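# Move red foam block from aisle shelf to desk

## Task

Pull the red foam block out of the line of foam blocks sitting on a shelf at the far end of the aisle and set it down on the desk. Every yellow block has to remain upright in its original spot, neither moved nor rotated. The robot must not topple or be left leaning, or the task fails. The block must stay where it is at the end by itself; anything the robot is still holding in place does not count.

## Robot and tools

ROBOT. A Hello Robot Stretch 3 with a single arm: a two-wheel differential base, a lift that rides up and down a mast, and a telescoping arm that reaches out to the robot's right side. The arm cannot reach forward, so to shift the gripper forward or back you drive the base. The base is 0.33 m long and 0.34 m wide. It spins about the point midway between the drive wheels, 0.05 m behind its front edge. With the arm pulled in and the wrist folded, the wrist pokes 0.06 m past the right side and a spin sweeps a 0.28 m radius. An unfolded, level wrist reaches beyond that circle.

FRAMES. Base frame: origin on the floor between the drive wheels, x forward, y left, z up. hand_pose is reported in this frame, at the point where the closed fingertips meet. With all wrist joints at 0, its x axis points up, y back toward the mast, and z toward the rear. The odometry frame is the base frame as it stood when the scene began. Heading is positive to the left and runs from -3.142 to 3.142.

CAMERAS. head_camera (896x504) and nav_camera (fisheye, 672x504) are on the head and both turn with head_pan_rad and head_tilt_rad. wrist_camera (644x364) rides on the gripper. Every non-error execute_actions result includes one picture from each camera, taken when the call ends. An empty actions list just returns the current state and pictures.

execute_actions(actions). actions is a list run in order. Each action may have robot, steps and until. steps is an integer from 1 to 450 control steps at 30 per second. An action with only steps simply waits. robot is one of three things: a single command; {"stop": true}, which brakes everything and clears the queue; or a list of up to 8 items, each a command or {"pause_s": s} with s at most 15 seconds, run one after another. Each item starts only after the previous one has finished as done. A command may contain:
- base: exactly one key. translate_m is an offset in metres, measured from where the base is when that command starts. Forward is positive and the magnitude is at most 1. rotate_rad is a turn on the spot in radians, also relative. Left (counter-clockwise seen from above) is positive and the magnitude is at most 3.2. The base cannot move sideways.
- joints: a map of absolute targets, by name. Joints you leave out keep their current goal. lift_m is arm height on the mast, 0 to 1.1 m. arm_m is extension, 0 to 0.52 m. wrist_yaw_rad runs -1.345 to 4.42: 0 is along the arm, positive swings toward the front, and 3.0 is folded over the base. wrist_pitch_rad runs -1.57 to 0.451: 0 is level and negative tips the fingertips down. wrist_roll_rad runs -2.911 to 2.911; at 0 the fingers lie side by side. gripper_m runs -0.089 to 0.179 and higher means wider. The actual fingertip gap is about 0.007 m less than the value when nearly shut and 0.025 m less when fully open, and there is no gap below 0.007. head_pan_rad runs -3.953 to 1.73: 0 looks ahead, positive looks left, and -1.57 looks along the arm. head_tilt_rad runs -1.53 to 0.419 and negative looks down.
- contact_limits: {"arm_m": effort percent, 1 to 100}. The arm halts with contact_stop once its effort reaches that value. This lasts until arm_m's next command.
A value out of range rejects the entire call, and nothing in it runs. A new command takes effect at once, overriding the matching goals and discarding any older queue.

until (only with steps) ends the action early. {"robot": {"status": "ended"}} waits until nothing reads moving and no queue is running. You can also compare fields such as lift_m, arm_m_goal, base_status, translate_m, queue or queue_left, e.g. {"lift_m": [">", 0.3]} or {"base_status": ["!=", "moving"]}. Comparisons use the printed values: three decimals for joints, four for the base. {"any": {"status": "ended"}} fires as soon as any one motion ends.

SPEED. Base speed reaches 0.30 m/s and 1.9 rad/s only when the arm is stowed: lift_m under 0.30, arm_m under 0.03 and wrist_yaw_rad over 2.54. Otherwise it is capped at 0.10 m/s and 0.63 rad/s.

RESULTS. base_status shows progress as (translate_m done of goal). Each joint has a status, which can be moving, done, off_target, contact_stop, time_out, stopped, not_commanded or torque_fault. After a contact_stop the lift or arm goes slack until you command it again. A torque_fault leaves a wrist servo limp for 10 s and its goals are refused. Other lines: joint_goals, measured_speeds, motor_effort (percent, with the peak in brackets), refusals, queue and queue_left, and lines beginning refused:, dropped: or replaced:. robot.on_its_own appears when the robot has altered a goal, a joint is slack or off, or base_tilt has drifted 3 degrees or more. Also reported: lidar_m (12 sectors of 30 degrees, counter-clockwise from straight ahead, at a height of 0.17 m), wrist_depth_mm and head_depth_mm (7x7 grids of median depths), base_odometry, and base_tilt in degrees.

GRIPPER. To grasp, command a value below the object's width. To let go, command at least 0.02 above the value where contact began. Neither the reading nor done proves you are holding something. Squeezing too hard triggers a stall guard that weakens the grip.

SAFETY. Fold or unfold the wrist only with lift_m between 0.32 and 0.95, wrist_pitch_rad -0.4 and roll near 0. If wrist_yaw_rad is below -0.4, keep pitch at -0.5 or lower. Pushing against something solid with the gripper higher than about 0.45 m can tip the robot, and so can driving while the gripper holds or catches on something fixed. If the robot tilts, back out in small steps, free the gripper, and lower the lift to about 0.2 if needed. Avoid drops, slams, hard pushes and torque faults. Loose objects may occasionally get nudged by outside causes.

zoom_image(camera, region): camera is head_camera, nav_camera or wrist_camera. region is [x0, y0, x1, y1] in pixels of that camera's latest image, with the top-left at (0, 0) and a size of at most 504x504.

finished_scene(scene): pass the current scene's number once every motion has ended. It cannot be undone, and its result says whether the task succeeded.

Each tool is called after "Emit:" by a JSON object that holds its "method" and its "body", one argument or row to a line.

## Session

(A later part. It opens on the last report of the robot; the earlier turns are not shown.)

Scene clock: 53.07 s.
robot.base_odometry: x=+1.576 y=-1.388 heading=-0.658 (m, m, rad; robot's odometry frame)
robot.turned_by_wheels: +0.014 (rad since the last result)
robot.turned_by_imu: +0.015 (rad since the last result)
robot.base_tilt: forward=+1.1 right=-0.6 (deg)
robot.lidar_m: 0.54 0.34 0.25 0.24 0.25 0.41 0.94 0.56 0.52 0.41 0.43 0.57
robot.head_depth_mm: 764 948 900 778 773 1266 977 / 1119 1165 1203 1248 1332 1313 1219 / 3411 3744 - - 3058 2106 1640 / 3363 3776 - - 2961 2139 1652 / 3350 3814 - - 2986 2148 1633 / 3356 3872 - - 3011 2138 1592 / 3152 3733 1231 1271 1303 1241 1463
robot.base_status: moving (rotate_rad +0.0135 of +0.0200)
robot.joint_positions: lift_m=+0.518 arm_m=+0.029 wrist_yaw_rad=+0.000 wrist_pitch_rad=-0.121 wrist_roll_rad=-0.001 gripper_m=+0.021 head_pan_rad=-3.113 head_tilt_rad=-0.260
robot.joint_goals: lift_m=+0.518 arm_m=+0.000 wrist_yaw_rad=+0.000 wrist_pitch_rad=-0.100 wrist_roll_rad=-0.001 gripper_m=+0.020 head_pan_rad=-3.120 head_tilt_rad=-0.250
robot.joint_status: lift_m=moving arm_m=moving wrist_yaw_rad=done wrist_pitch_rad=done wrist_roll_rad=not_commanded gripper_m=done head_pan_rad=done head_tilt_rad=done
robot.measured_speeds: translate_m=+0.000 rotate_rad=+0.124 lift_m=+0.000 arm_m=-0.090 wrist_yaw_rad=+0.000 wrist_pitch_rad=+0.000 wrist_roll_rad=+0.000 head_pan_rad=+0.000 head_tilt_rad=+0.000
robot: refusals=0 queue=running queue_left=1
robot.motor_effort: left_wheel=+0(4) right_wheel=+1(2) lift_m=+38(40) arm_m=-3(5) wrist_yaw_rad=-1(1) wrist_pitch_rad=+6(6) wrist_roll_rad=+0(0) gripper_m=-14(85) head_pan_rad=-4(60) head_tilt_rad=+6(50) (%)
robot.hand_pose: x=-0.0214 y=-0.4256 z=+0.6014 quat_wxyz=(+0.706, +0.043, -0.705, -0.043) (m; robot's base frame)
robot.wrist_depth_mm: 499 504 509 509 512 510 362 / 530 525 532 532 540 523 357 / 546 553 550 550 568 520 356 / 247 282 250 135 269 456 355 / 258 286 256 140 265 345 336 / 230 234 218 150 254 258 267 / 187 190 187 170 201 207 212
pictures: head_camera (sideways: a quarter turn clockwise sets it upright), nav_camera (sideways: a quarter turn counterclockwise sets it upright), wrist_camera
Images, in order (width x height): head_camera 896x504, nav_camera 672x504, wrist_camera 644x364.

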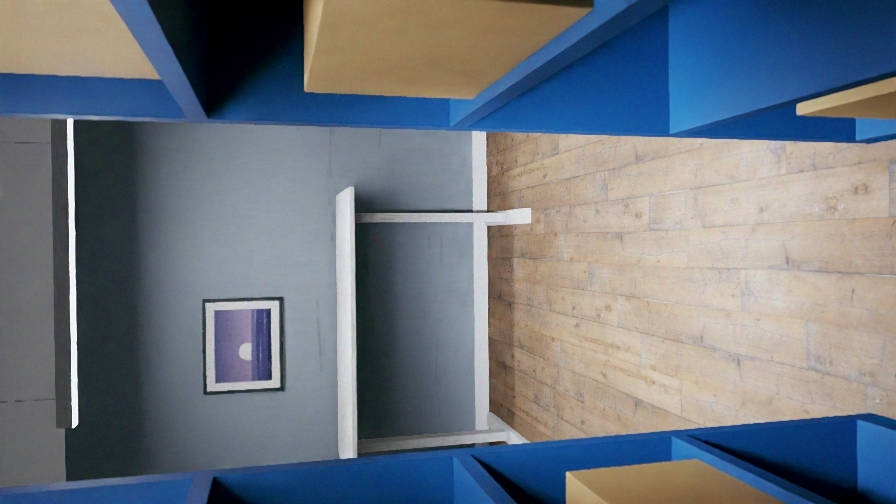

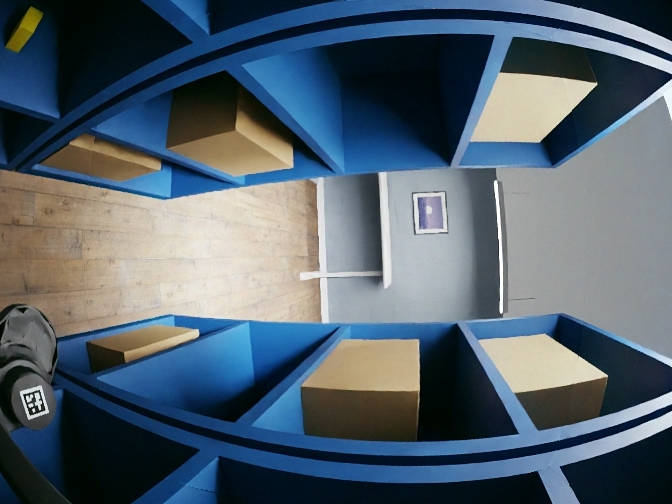

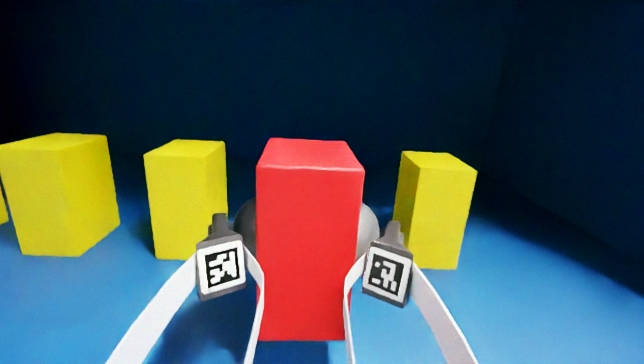

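Emit:
{"method": "execute_actions", "body": {
  "actions": [
    {"steps":60,"until":{"robot":{"queue_left":["=",0]}}},
    {"robot":{"joints":{"wrist_yaw_rad":2.65}},"steps":200,"until":{"robot":{"wrist_yaw_rad":[">",0.55]}}},
    {"robot":{"joints":{"lift_m":0.29}},"steps":200,"until":{"robot":{"wrist_yaw_rad":[">",0.85]}}},
    {"robot":{"joints":{"wrist_pitch_rad":-0.4}},"steps":300,"until":{"robot":{"translate_m":["<",-0.6]}}},
    {"robot":{"base":{"translate_m":-1.0}},"steps":300,"until":{"robot":{"translate_m":["<",-0.1]}}}
  ]
}}

Scene clock: 58.47 s.
robot.base_odometry: x=+1.009 y=-0.955 heading=-0.652 (m, m, rad; robot's odometry frame)
robot.turned_by_wheels: +0.006 (rad since the last result)
robot.turned_by_imu: +0.008 (rad since the last result)
robot.base_tilt: forward=+0.5 right=+0.9 (deg)
robot.lidar_m: 0.92 0.35 0.39 0.24 0.25 0.35 3.48 0.68 0.42 0.40 0.42 0.77
robot.head_depth_mm: 3037 3151 3247 3417 2964 2108 1643 / 3044 3173 3266 3476 2929 2123 1627 / 3034 3167 3277 3365 2952 2111 1631 / 3035 3103 3283 3485 3009 2126 1636 / 3067 3134 3218 3453 3021 2126 1643 / 3062 3155 3250 3420 3006 2146 1646 / 3082 3200 3325 3433 3043 2133 1650
robot.base_status: moving (translate_m -0.1077 of -1.0000)
robot.joint_positions: lift_m=+0.290 arm_m=+0.002 wrist_yaw_rad=+2.648 wrist_pitch_rad=-0.418 wrist_roll_rad=-0.001 gripper_m=+0.021 head_pan_rad=-3.113 head_tilt_rad=-0.260
robot.joint_goals: lift_m=+0.290 arm_m=+0.000 wrist_yaw_rad=+2.650 wrist_pitch_rad=-0.400 wrist_roll_rad=-0.001 gripper_m=+0.020 head_pan_rad=-3.120 head_tilt_rad=-0.250
robot.joint_status: lift_m=done arm_m=done wrist_yaw_rad=done wrist_pitch_rad=done wrist_roll_rad=not_commanded gripper_m=done head_pan_rad=done head_tilt_rad=done
robot.measured_speeds: translate_m=-0.294 rotate_rad=+0.000 lift_m=+0.000 arm_m=+0.000 wrist_yaw_rad=+0.000 wrist_pitch_rad=+0.000 wrist_roll_rad=+0.000 head_pan_rad=+0.000 head_tilt_rad=+0.000
robot: refusals=0 queue=running queue_left=0
robot.motor_effort: left_wheel=-3(10) right_wheel=-1(4) lift_m=+25(42) arm_m=-4(6) wrist_yaw_rad=+2(3) wrist_pitch_rad=+5(7) wrist_roll_rad=+0(0) gripper_m=-12(13) head_pan_rad=-4(5) head_tilt_rad=+6(6) (%)
robot.hand_pose: x=+0.0850 y=+0.0510 z=+0.3030 quat_wxyz=(+0.311, +0.706, -0.026, +0.635) (m; robot's base frame)
robot.wrist_depth_mm: 339 584 656 448 347 559 596 / 242 617 702 480 379 556 621 / 251 402 722 454 423 602 768 / 270 308 579 135 508 659 765 / 294 334 462 140 566 633 644 / 329 363 432 150 514 521 536 / - - 417 284 445 452 460
pictures: head_camera (sideways: a quarter turn clockwise sets it upright), nav_camera (sideways: a quarter turn counterclockwise sets it upright), wrist_camera
Images, in order (width x height): head_camera 896x504, nav_camera 672x504, wrist_camera 644x364.

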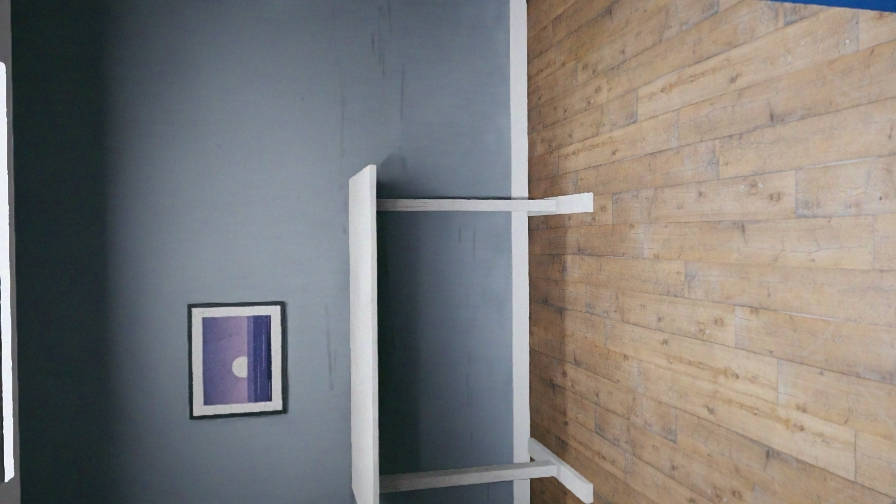

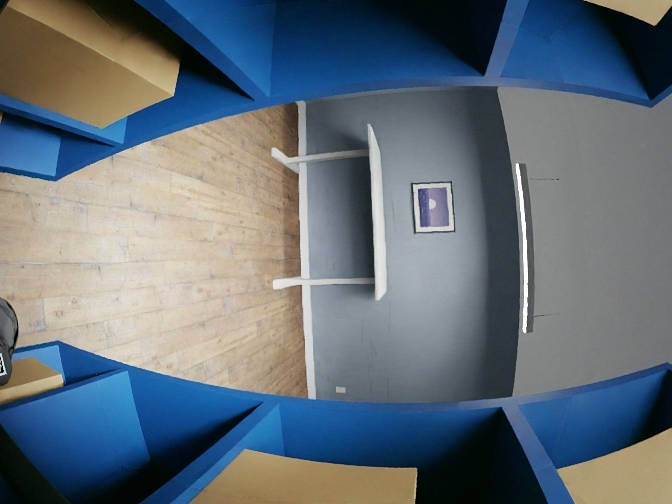

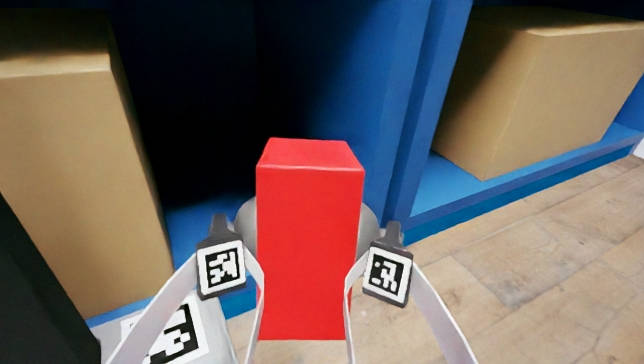

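Emit:
{"method": "execute_actions", "body": {
  "actions": [
    {"steps":300,"until":{"robot":{"translate_m":["<",-0.75]}}},
    {"robot":{"base":{"translate_m":-1.0}},"steps":300,"until":{"robot":{"translate_m":["<",-0.05]}}}
  ]
}}

Scene clock: 60.87 s.
robot.base_odometry: x=+0.449 y=-0.527 heading=-0.652 (m, m, rad; robot's odometry frame)
robot.turned_by_wheels: +0.000 (rad since the last result)
robot.turned_by_imu: +0.001 (rad since the last result)
robot.base_tilt: forward=-0.3 right=+0.0 (deg)
robot.lidar_m: 1.00 0.37 0.25 0.42 1.87 2.59 2.32 2.56 2.02 0.39 0.39 0.64
robot.head_depth_mm: 2435 2518 2620 2766 2884 2072 1627 / 2436 2526 2622 2754 2848 2125 1629 / 2434 2537 2638 2755 2825 2150 1642 / 2437 2551 2640 2803 2817 2127 1630 / 2472 2529 2627 2788 2818 2143 1656 / 2451 2505 2670 2737 2829 2138 1647 / 2438 2553 2630 2774 2907 2167 1648
robot.base_status: moving (translate_m -0.0588 of -1.0000)
robot.joint_positions: lift_m=+0.290 arm_m=+0.002 wrist_yaw_rad=+2.648 wrist_pitch_rad=-0.418 wrist_roll_rad=-0.001 gripper_m=+0.021 head_pan_rad=-3.113 head_tilt_rad=-0.260
robot.joint_goals: lift_m=+0.290 arm_m=+0.000 wrist_yaw_rad=+2.650 wrist_pitch_rad=-0.400 wrist_roll_rad=-0.001 gripper_m=+0.020 head_pan_rad=-3.120 head_tilt_rad=-0.250
robot.joint_status: lift_m=done arm_m=done wrist_yaw_rad=done wrist_pitch_rad=done wrist_roll_rad=not_commanded gripper_m=done head_pan_rad=done head_tilt_rad=done
robot.measured_speeds: translate_m=-0.294 rotate_rad=+0.000 lift_m=+0.000 arm_m=+0.000 wrist_yaw_rad=+0.000 wrist_pitch_rad=+0.000 wrist_roll_rad=+0.000 head_pan_rad=+0.000 head_tilt_rad=+0.000
robot: refusals=0 queue=running queue_left=0
robot.motor_effort: left_wheel=-3(4) right_wheel=-1(2) lift_m=+25(25) arm_m=-5(4) wrist_yaw_rad=+2(1) wrist_pitch_rad=+5(5) wrist_roll_rad=+0(0) gripper_m=-13(13) head_pan_rad=-4(4) head_tilt_rad=+6(6) (%)
robot.hand_pose: x=+0.0850 y=+0.0510 z=+0.3030 quat_wxyz=(+0.311, +0.706, -0.026, +0.635) (m; robot's base frame)
robot.wrist_depth_mm: - - 274 518 486 527 716 / - - 305 484 408 494 722 / 832 861 350 461 459 578 813 / 670 684 436 135 526 672 786 / 567 571 550 140 588 618 638 / 491 484 457 149 518 529 540 / - - 417 285 442 450 462
pictures: head_camera (sideways: a quarter turn clockwise sets it upright), nav_camera (sideways: a quarter turn counterclockwise sets it upright), wrist_camera
Images, in order (width x height): head_camera 896x504, nav_camera 672x504, wrist_camera 644x364.

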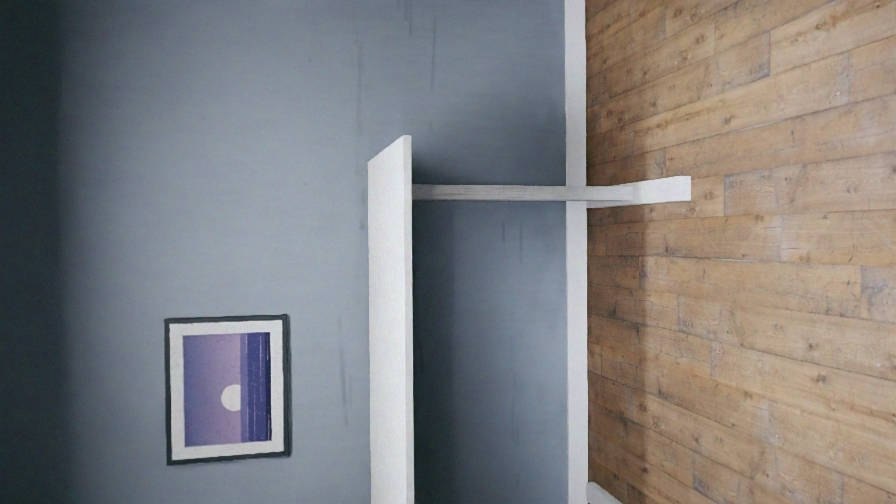

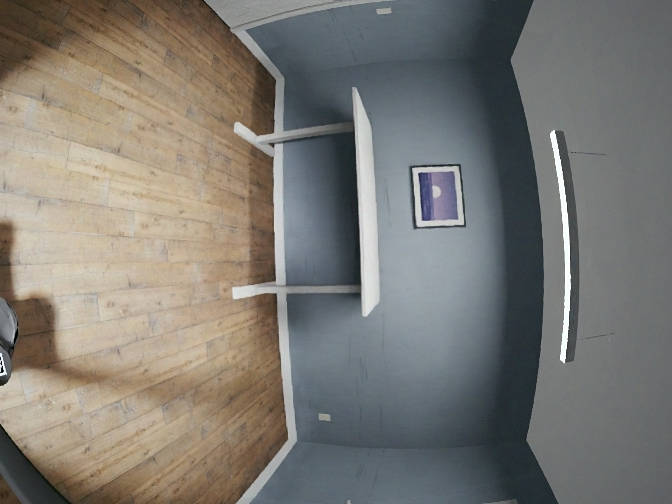

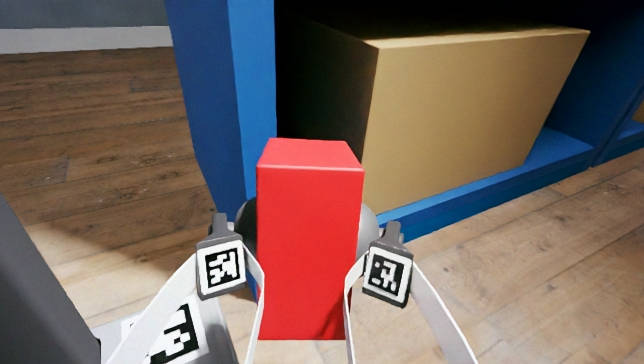

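Emit:
{"method": "execute_actions", "body": {
  "actions": [
    {"steps":300,"until":{"robot":{"translate_m":["<",-0.66]}}},
    {"robot":{"base":{"translate_m":-0.70},"joints":{"head_tilt_rad":-0.45}},"steps":300,"until":{"robot":{"translate_m":["<",-0.40]}}},
    {"robot":{"joints":{"lift_m":0.94}},"steps":300,"until":{"robot":{"lift_m":[">",0.33]}}},
    {"robot":{"joints":{"wrist_yaw_rad":1.6}},"steps":10}
  ]
}}

Scene clock: 65.30 s.
robot.base_odometry: x=-0.527 y=+0.218 heading=-0.652 (m, m, rad; robot's odometry frame)
robot.turned_by_wheels: +0.000 (rad since the last result)
robot.turned_by_imu: +0.001 (rad since the last result)
robot.base_tilt: forward=-0.1 right=-2.1 (deg)
robot.lidar_m: 1.35 1.38 1.88 1.81 1.89 1.62 1.10 1.52 1.99 1.92 2.02 1.38
robot.head_depth_mm: 1312 1411 1487 877 1819 1701 1382 / 1314 1412 1381 940 1779 1678 1379 / 1325 1408 1391 942 1782 1560 1389 / 1320 1419 1395 943 1809 1701 1385 / 1311 1413 1390 945 1817 1695 1399 / 1315 1409 1397 944 1814 1697 1383 / 1303 1421 1405 948 1815 1692 1396
robot.base_status: moving (translate_m -0.6206 of -0.7000)
robot.joint_positions: lift_m=+0.370 arm_m=+0.002 wrist_yaw_rad=+2.511 wrist_pitch_rad=-0.418 wrist_roll_rad=-0.001 gripper_m=+0.021 head_pan_rad=-3.113 head_tilt_rad=-0.445
robot.joint_goals: lift_m=+0.940 arm_m=+0.000 wrist_yaw_rad=+1.600 wrist_pitch_rad=-0.400 wrist_roll_rad=-0.001 gripper_m=+0.020 head_pan_rad=-3.120 head_tilt_rad=-0.450
robot.joint_status: lift_m=moving arm_m=done wrist_yaw_rad=moving wrist_pitch_rad=done wrist_roll_rad=not_commanded gripper_m=done head_pan_rad=done head_tilt_rad=done
robot.measured_speeds: translate_m=-0.099 rotate_rad=-0.001 lift_m=+0.110 arm_m=+0.000 wrist_yaw_rad=-0.869 wrist_pitch_rad=+0.000 wrist_roll_rad=+0.000 head_pan_rad=+0.000 head_tilt_rad=+0.000
robot: refusals=0 queue=running queue_left=0
robot.motor_effort: left_wheel=-4(3) right_wheel=+0(2) lift_m=+44(40) arm_m=-5(4) wrist_yaw_rad=-1(3) wrist_pitch_rad=+5(5) wrist_roll_rad=+0(0) gripper_m=-13(13) head_pan_rad=-4(5) head_tilt_rad=-4(22) (%)
robot.hand_pose: x=+0.1111 y=+0.0345 z=+0.3830 quat_wxyz=(+0.355, +0.703, -0.075, +0.612) (m; robot's base frame)
robot.wrist_depth_mm: - - - - - - 994 / - - - - - - - / - - - - - - - / 798 802 788 135 889 927 952 / 650 667 670 141 730 737 772 / 566 570 553 150 602 622 640 / 492 503 498 322 520 539 548
pictures: head_camera (sideways: a quarter turn clockwise sets it upright), nav_camera (sideways: a quarter turn counterclockwise sets it upright), wrist_camera
Images, in order (width x height): head_camera 896x504, nav_camera 672x504, wrist_camera 644x364.

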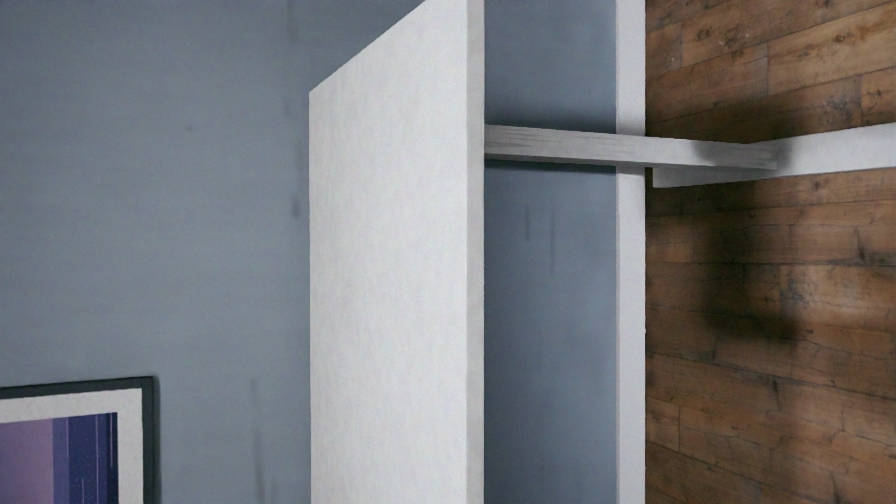

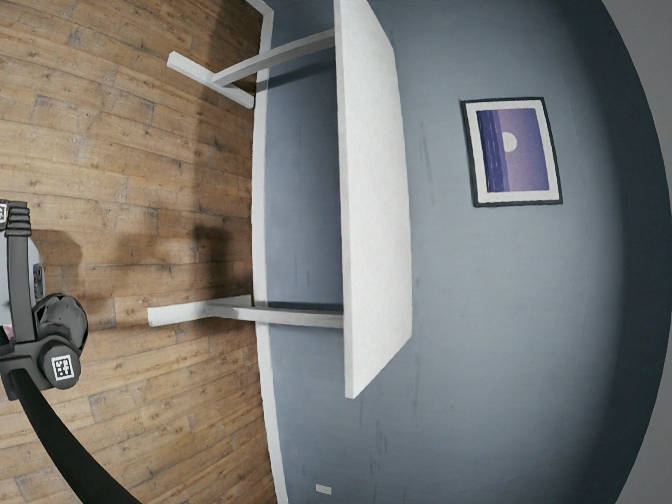

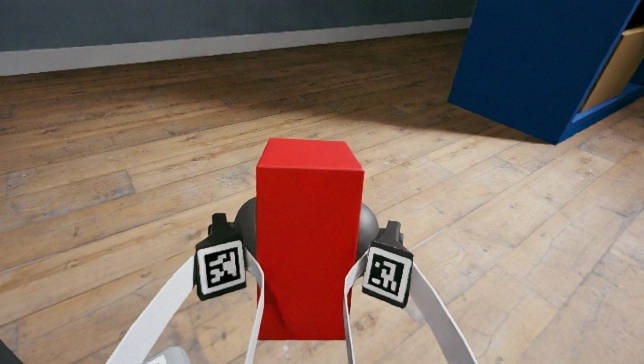

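Emit:
{"method": "execute_actions", "body": {
  "actions": [
    {"robot":{"base":{"translate_m":-0.3},"joints":{"lift_m":0.95}},"steps":300,"until":{"robot":{"x":["<",-0.675]}}},
    {"robot":{"base":{"rotate_rad":-1.56},"joints":{"wrist_yaw_rad":0.0,"wrist_pitch_rad":-0.1,"head_pan_rad":-1.5,"head_tilt_rad":-0.6}},"steps":300,"until":{"robot":{"base_status":["!=","moving"],"lift_m":[">",0.8]}}}
  ]
}}

Scene clock: 71.10 s.
robot.base_odometry: x=-0.701 y=+0.352 heading=-2.212 (m, m, rad; robot's odometry frame)
robot.turned_by_wheels: -1.560 (rad since the last result)
robot.turned_by_imu: -1.587 (rad since the last result)
robot.base_tilt: forward=-0.2 right=-0.4 (deg)
robot.lidar_m: 1.92 2.01 1.60 1.57 1.62 1.88 1.81 1.89 1.39 0.88 1.40 1.37
robot.head_depth_mm: 1116 1205 866 648 1680 - - / 1123 1204 867 651 - - - / 1131 1201 871 402 - - - / 1128 1211 874 653 1714 1469 1264 / 1133 1212 872 651 1717 1491 1271 / 1145 1232 876 657 1723 1492 1262 / 1145 1222 880 653 1713 1489 1261
robot.base_status: done (rotate_rad -1.5599 of -1.5600)
robot.joint_positions: lift_m=+0.950 arm_m=+0.002 wrist_yaw_rad=+0.001 wrist_pitch_rad=-0.126 wrist_roll_rad=-0.001 gripper_m=+0.021 head_pan_rad=-1.507 head_tilt_rad=-0.592
robot.joint_goals: lift_m=+0.950 arm_m=+0.000 wrist_yaw_rad=+0.000 wrist_pitch_rad=-0.100 wrist_roll_rad=-0.001 gripper_m=+0.020 head_pan_rad=-1.500 head_tilt_rad=-0.600
robot.joint_status: lift_m=done arm_m=done wrist_yaw_rad=done wrist_pitch_rad=done wrist_roll_rad=not_commanded gripper_m=done head_pan_rad=done head_tilt_rad=done
robot.measured_speeds: translate_m=+0.000 rotate_rad=+0.000 lift_m=+0.000 arm_m=+0.000 wrist_yaw_rad=+0.000 wrist_pitch_rad=+0.000 wrist_roll_rad=+0.000 head_pan_rad=+0.000 head_tilt_rad=+0.000
robot: refusals=0 queue=done queue_left=0
robot.motor_effort: left_wheel=+2(9) right_wheel=-2(5) lift_m=+40(39) arm_m=-4(5) wrist_yaw_rad=-1(2) wrist_pitch_rad=+7(6) wrist_roll_rad=+0(0) gripper_m=-13(14) head_pan_rad=+6(63) head_tilt_rad=-5(23) (%)
robot.hand_pose: x=-0.0212 y=-0.3978 z=+1.0323 quat_wxyz=(+0.706, +0.045, -0.705, -0.044) (m; robot's base frame)
robot.wrist_depth_mm: 962 983 983 976 - - - / - - - - - - - / 761 808 887 - - - - / 450 472 484 134 553 - - / 323 331 330 141 381 378 - / - - - 150 - - - / - - - 463 - - -
pictures: head_camera (sideways: a quarter turn clockwise sets it upright), nav_camera (sideways: a quarter turn counterclockwise sets it upright), wrist_camera
Images, in order (width x height): head_camera 896x504, nav_camera 672x504, wrist_camera 644x364.

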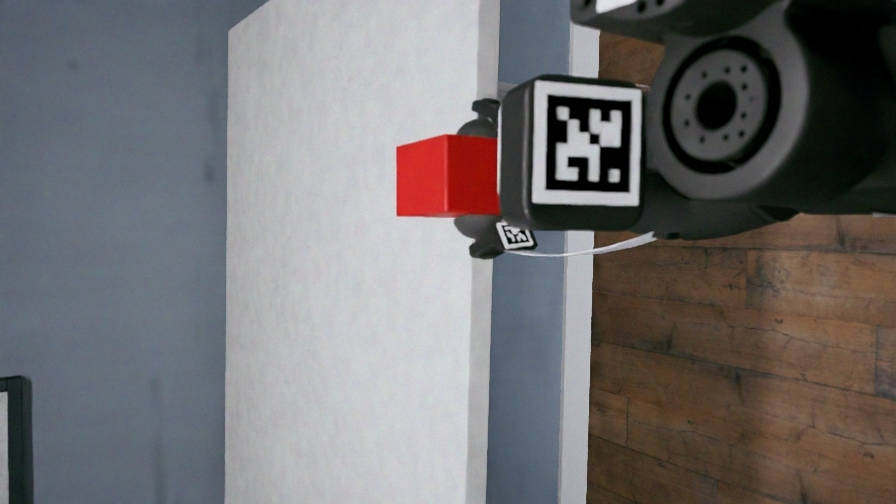

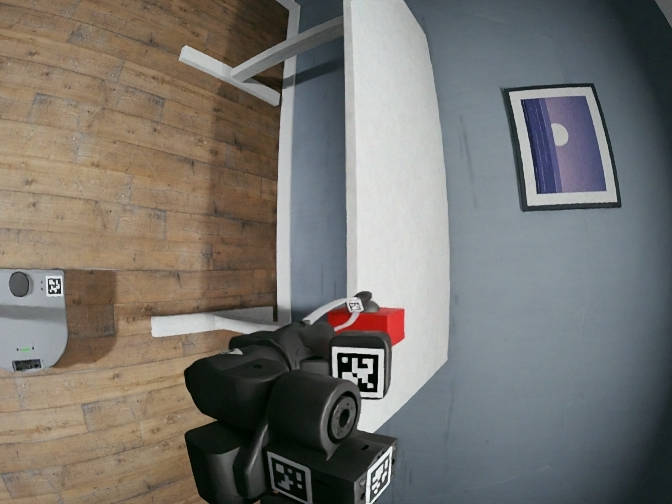

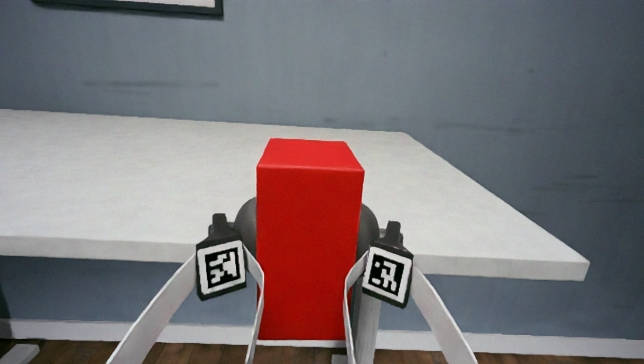

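Emit:
{"method": "execute_actions", "body": {
  "actions": [
    {"robot":{"joints":{"arm_m":0.28,"lift_m":0.92}},"steps":300,"until":{"robot":{"status":"ended"}}}
  ]
}}

Scene clock: 78.20 s.
robot.base_odometry: x=-0.701 y=+0.352 heading=-2.212 (m, m, rad; robot's odometry frame)
robot.turned_by_wheels: +0.000 (rad since the last result)
robot.turned_by_imu: +0.001 (rad since the last result)
robot.base_tilt: forward=-0.3 right=-0.1 (deg)
robot.lidar_m: 1.92 2.02 1.60 1.57 1.61 1.88 1.82 1.89 1.39 0.89 1.40 1.37
robot.head_depth_mm: 1115 1215 971 - 1683 1490 1259 / 1123 1194 978 - 1239 1380 1230 / 1123 1207 976 - 1698 1478 1264 / 1130 1215 901 650 1698 1480 1257 / 1132 1212 874 652 1711 1502 1266 / 1137 1218 878 656 1710 1482 1261 / 1143 1231 875 653 1717 1489 1268
robot.base_status: done (rotate_rad -1.5599 of -1.5600)
robot.joint_positions: lift_m=+0.920 arm_m=+0.280 wrist_yaw_rad=+0.001 wrist_pitch_rad=-0.126 wrist_roll_rad=-0.001 gripper_m=+0.021 head_pan_rad=-1.507 head_tilt_rad=-0.592
robot.joint_goals: lift_m=+0.920 arm_m=+0.280 wrist_yaw_rad=+0.000 wrist_pitch_rad=-0.100 wrist_roll_rad=-0.001 gripper_m=+0.020 head_pan_rad=-1.500 head_tilt_rad=-0.600
robot.joint_status: lift_m=done arm_m=done wrist_yaw_rad=done wrist_pitch_rad=done wrist_roll_rad=not_commanded gripper_m=done head_pan_rad=done head_tilt_rad=done
robot.measured_speeds: translate_m=+0.000 rotate_rad=+0.000 lift_m=+0.000 arm_m=+0.000 wrist_yaw_rad=+0.000 wrist_pitch_rad=+0.000 wrist_roll_rad=+0.000 head_pan_rad=+0.000 head_tilt_rad=+0.000
robot: refusals=0 queue=done queue_left=0
robot.motor_effort: left_wheel=+2(1) right_wheel=-2(2) lift_m=+25(38) arm_m=+4(4) wrist_yaw_rad=-1(0) wrist_pitch_rad=+7(8) wrist_roll_rad=+0(0) gripper_m=-13(13) head_pan_rad=+5(5) head_tilt_rad=-3(4) (%)
robot.hand_pose: x=-0.0213 y=-0.6757 z=+1.0030 quat_wxyz=(+0.706, +0.045, -0.705, -0.044) (m; robot's base frame)
robot.wrist_depth_mm: 714 719 732 737 726 735 742 / 763 750 754 767 769 774 769 / 634 670 729 786 783 801 829 / 367 384 396 135 448 521 870 / 266 270 270 141 313 314 345 / 205 209 195 150 228 232 240 / 168 170 169 161 179 186 190
pictures: head_camera (sideways: a quarter turn clockwise sets it upright), nav_camera (sideways: a quarter turn counterclockwise sets it upright), wrist_camera
Images, in order (width x height): head_camera 896x504, nav_camera 672x504, wrist_camera 644x364.

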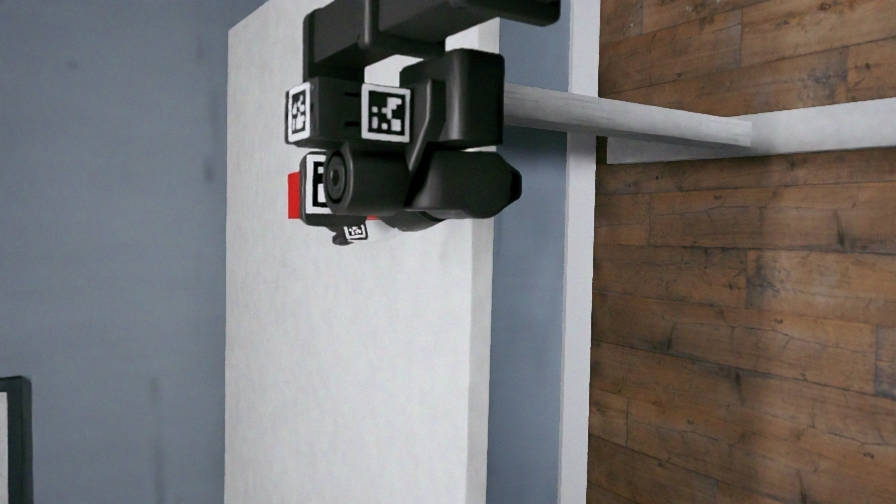

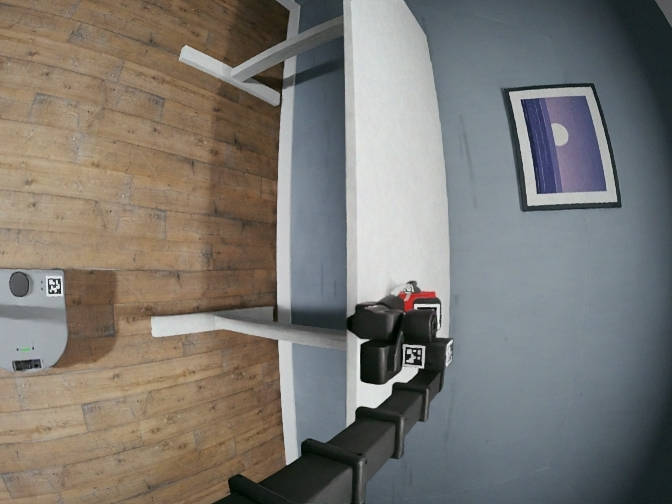

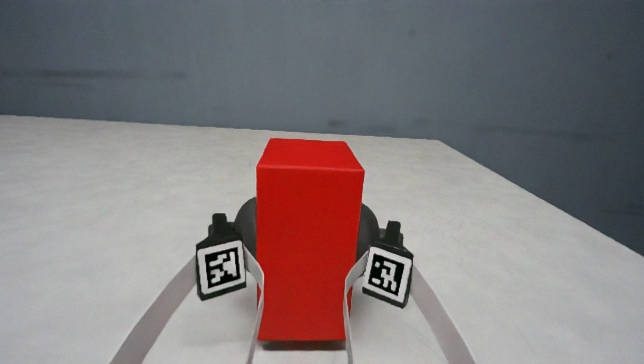

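Emit:
{"method": "execute_actions", "body": {
  "actions": [
    {"robot":{"joints":{"lift_m":0.909}},"steps":100,"until":{"robot":{"status":"ended"}}},
    {"robot":{"joints":{"gripper_m":0.10}},"steps":100,"until":{"robot":{"gripper_m":[">",0.08]}}},
    {"robot":{"joints":{"arm_m":0.2}},"steps":200,"until":{"robot":{"status":"ended"}}}
  ]
}}

Scene clock: 82.77 s.
robot.base_odometry: x=-0.701 y=+0.352 heading=-2.212 (m, m, rad; robot's odometry frame)
robot.turned_by_wheels: +0.000 (rad since the last result)
robot.turned_by_imu: +0.001 (rad since the last result)
robot.base_tilt: forward=-0.2 right=-0.5 (deg)
robot.lidar_m: 1.91 2.01 1.60 1.57 1.61 1.88 1.82 1.89 1.39 0.88 1.40 1.37
robot.head_depth_mm: 1116 1210 865 - 1646 1483 1256 / 1117 1198 892 - - 1367 1232 / 1118 1215 824 - - 1484 1256 / 1130 1211 870 651 1704 1483 1261 / 1133 1215 872 654 1693 1486 1258 / 1141 1223 873 653 1715 1494 1265 / 1149 1216 878 655 1717 1493 1261
robot.base_status: done (rotate_rad -1.5599 of -1.5600)
robot.joint_positions: lift_m=+0.909 arm_m=+0.200 wrist_yaw_rad=+0.001 wrist_pitch_rad=-0.122 wrist_roll_rad=-0.001 gripper_m=+0.100 head_pan_rad=-1.507 head_tilt_rad=-0.592
robot.joint_goals: lift_m=+0.909 arm_m=+0.200 wrist_yaw_rad=+0.000 wrist_pitch_rad=-0.100 wrist_roll_rad=-0.001 gripper_m=+0.100 head_pan_rad=-1.500 head_tilt_rad=-0.600
robot.joint_status: lift_m=done arm_m=done wrist_yaw_rad=done wrist_pitch_rad=done wrist_roll_rad=not_commanded gripper_m=done head_pan_rad=done head_tilt_rad=done
robot.measured_speeds: translate_m=+0.000 rotate_rad=+0.000 lift_m=+0.000 arm_m=+0.000 wrist_yaw_rad=+0.000 wrist_pitch_rad=+0.000 wrist_roll_rad=+0.000 head_pan_rad=+0.000 head_tilt_rad=+0.000
robot: refusals=0 queue=done queue_left=0
robot.motor_effort: left_wheel=+2(2) right_wheel=-2(2) lift_m=+25(26) arm_m=-5(2) wrist_yaw_rad=+0(0) wrist_pitch_rad=+7(7) wrist_roll_rad=+0(0) gripper_m=+0(79) head_pan_rad=+5(5) head_tilt_rad=-4(5) (%)
robot.hand_pose: x=-0.0213 y=-0.5968 z=+0.9928 quat_wxyz=(+0.706, +0.044, -0.705, -0.043) (m; robot's base frame)
robot.wrist_depth_mm: 787 793 802 807 805 811 810 / 821 822 833 837 831 852 837 / 587 633 689 656 855 902 902 / 349 362 378 220 421 449 935 / 249 256 262 231 297 291 302 / 192 189 198 205 200 218 223 / 162 158 161 165 169 173 176
pictures: head_camera (sideways: a quarter turn clockwise sets it upright), nav_camera (sideways: a quarter turn counterclockwise sets it upright), wrist_camera
Images, in order (width x height): head_camera 896x504, nav_camera 672x504, wrist_camera 644x364.

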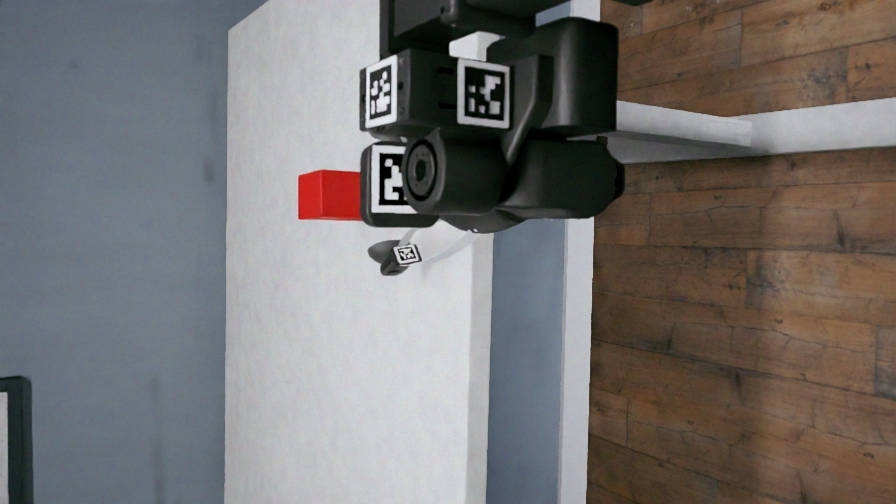

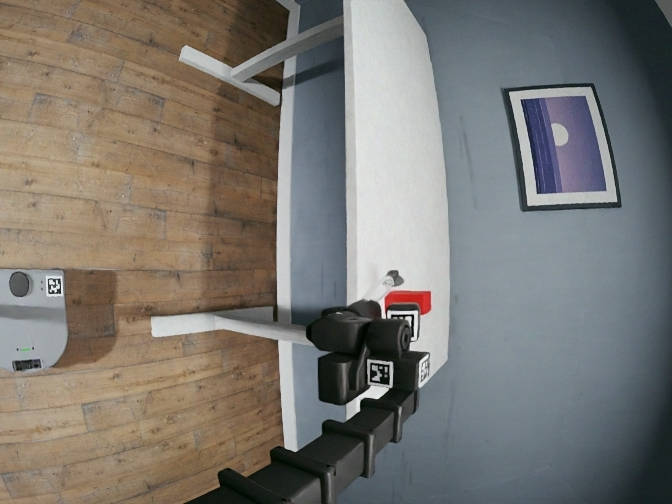

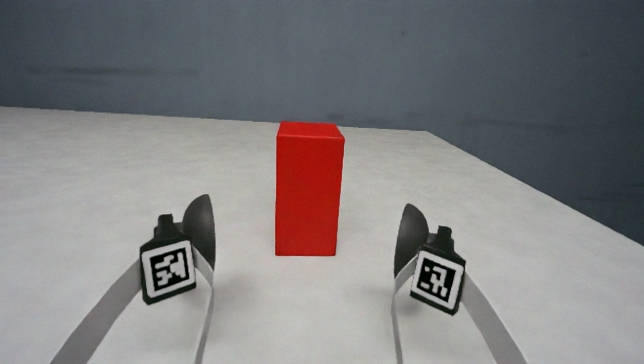

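The red block stands free on the desk, and all motion has ended.

Emit:
{"method": "finished_scene", "body": {
  "scene": 2
}}

The scene is finished: the task was done.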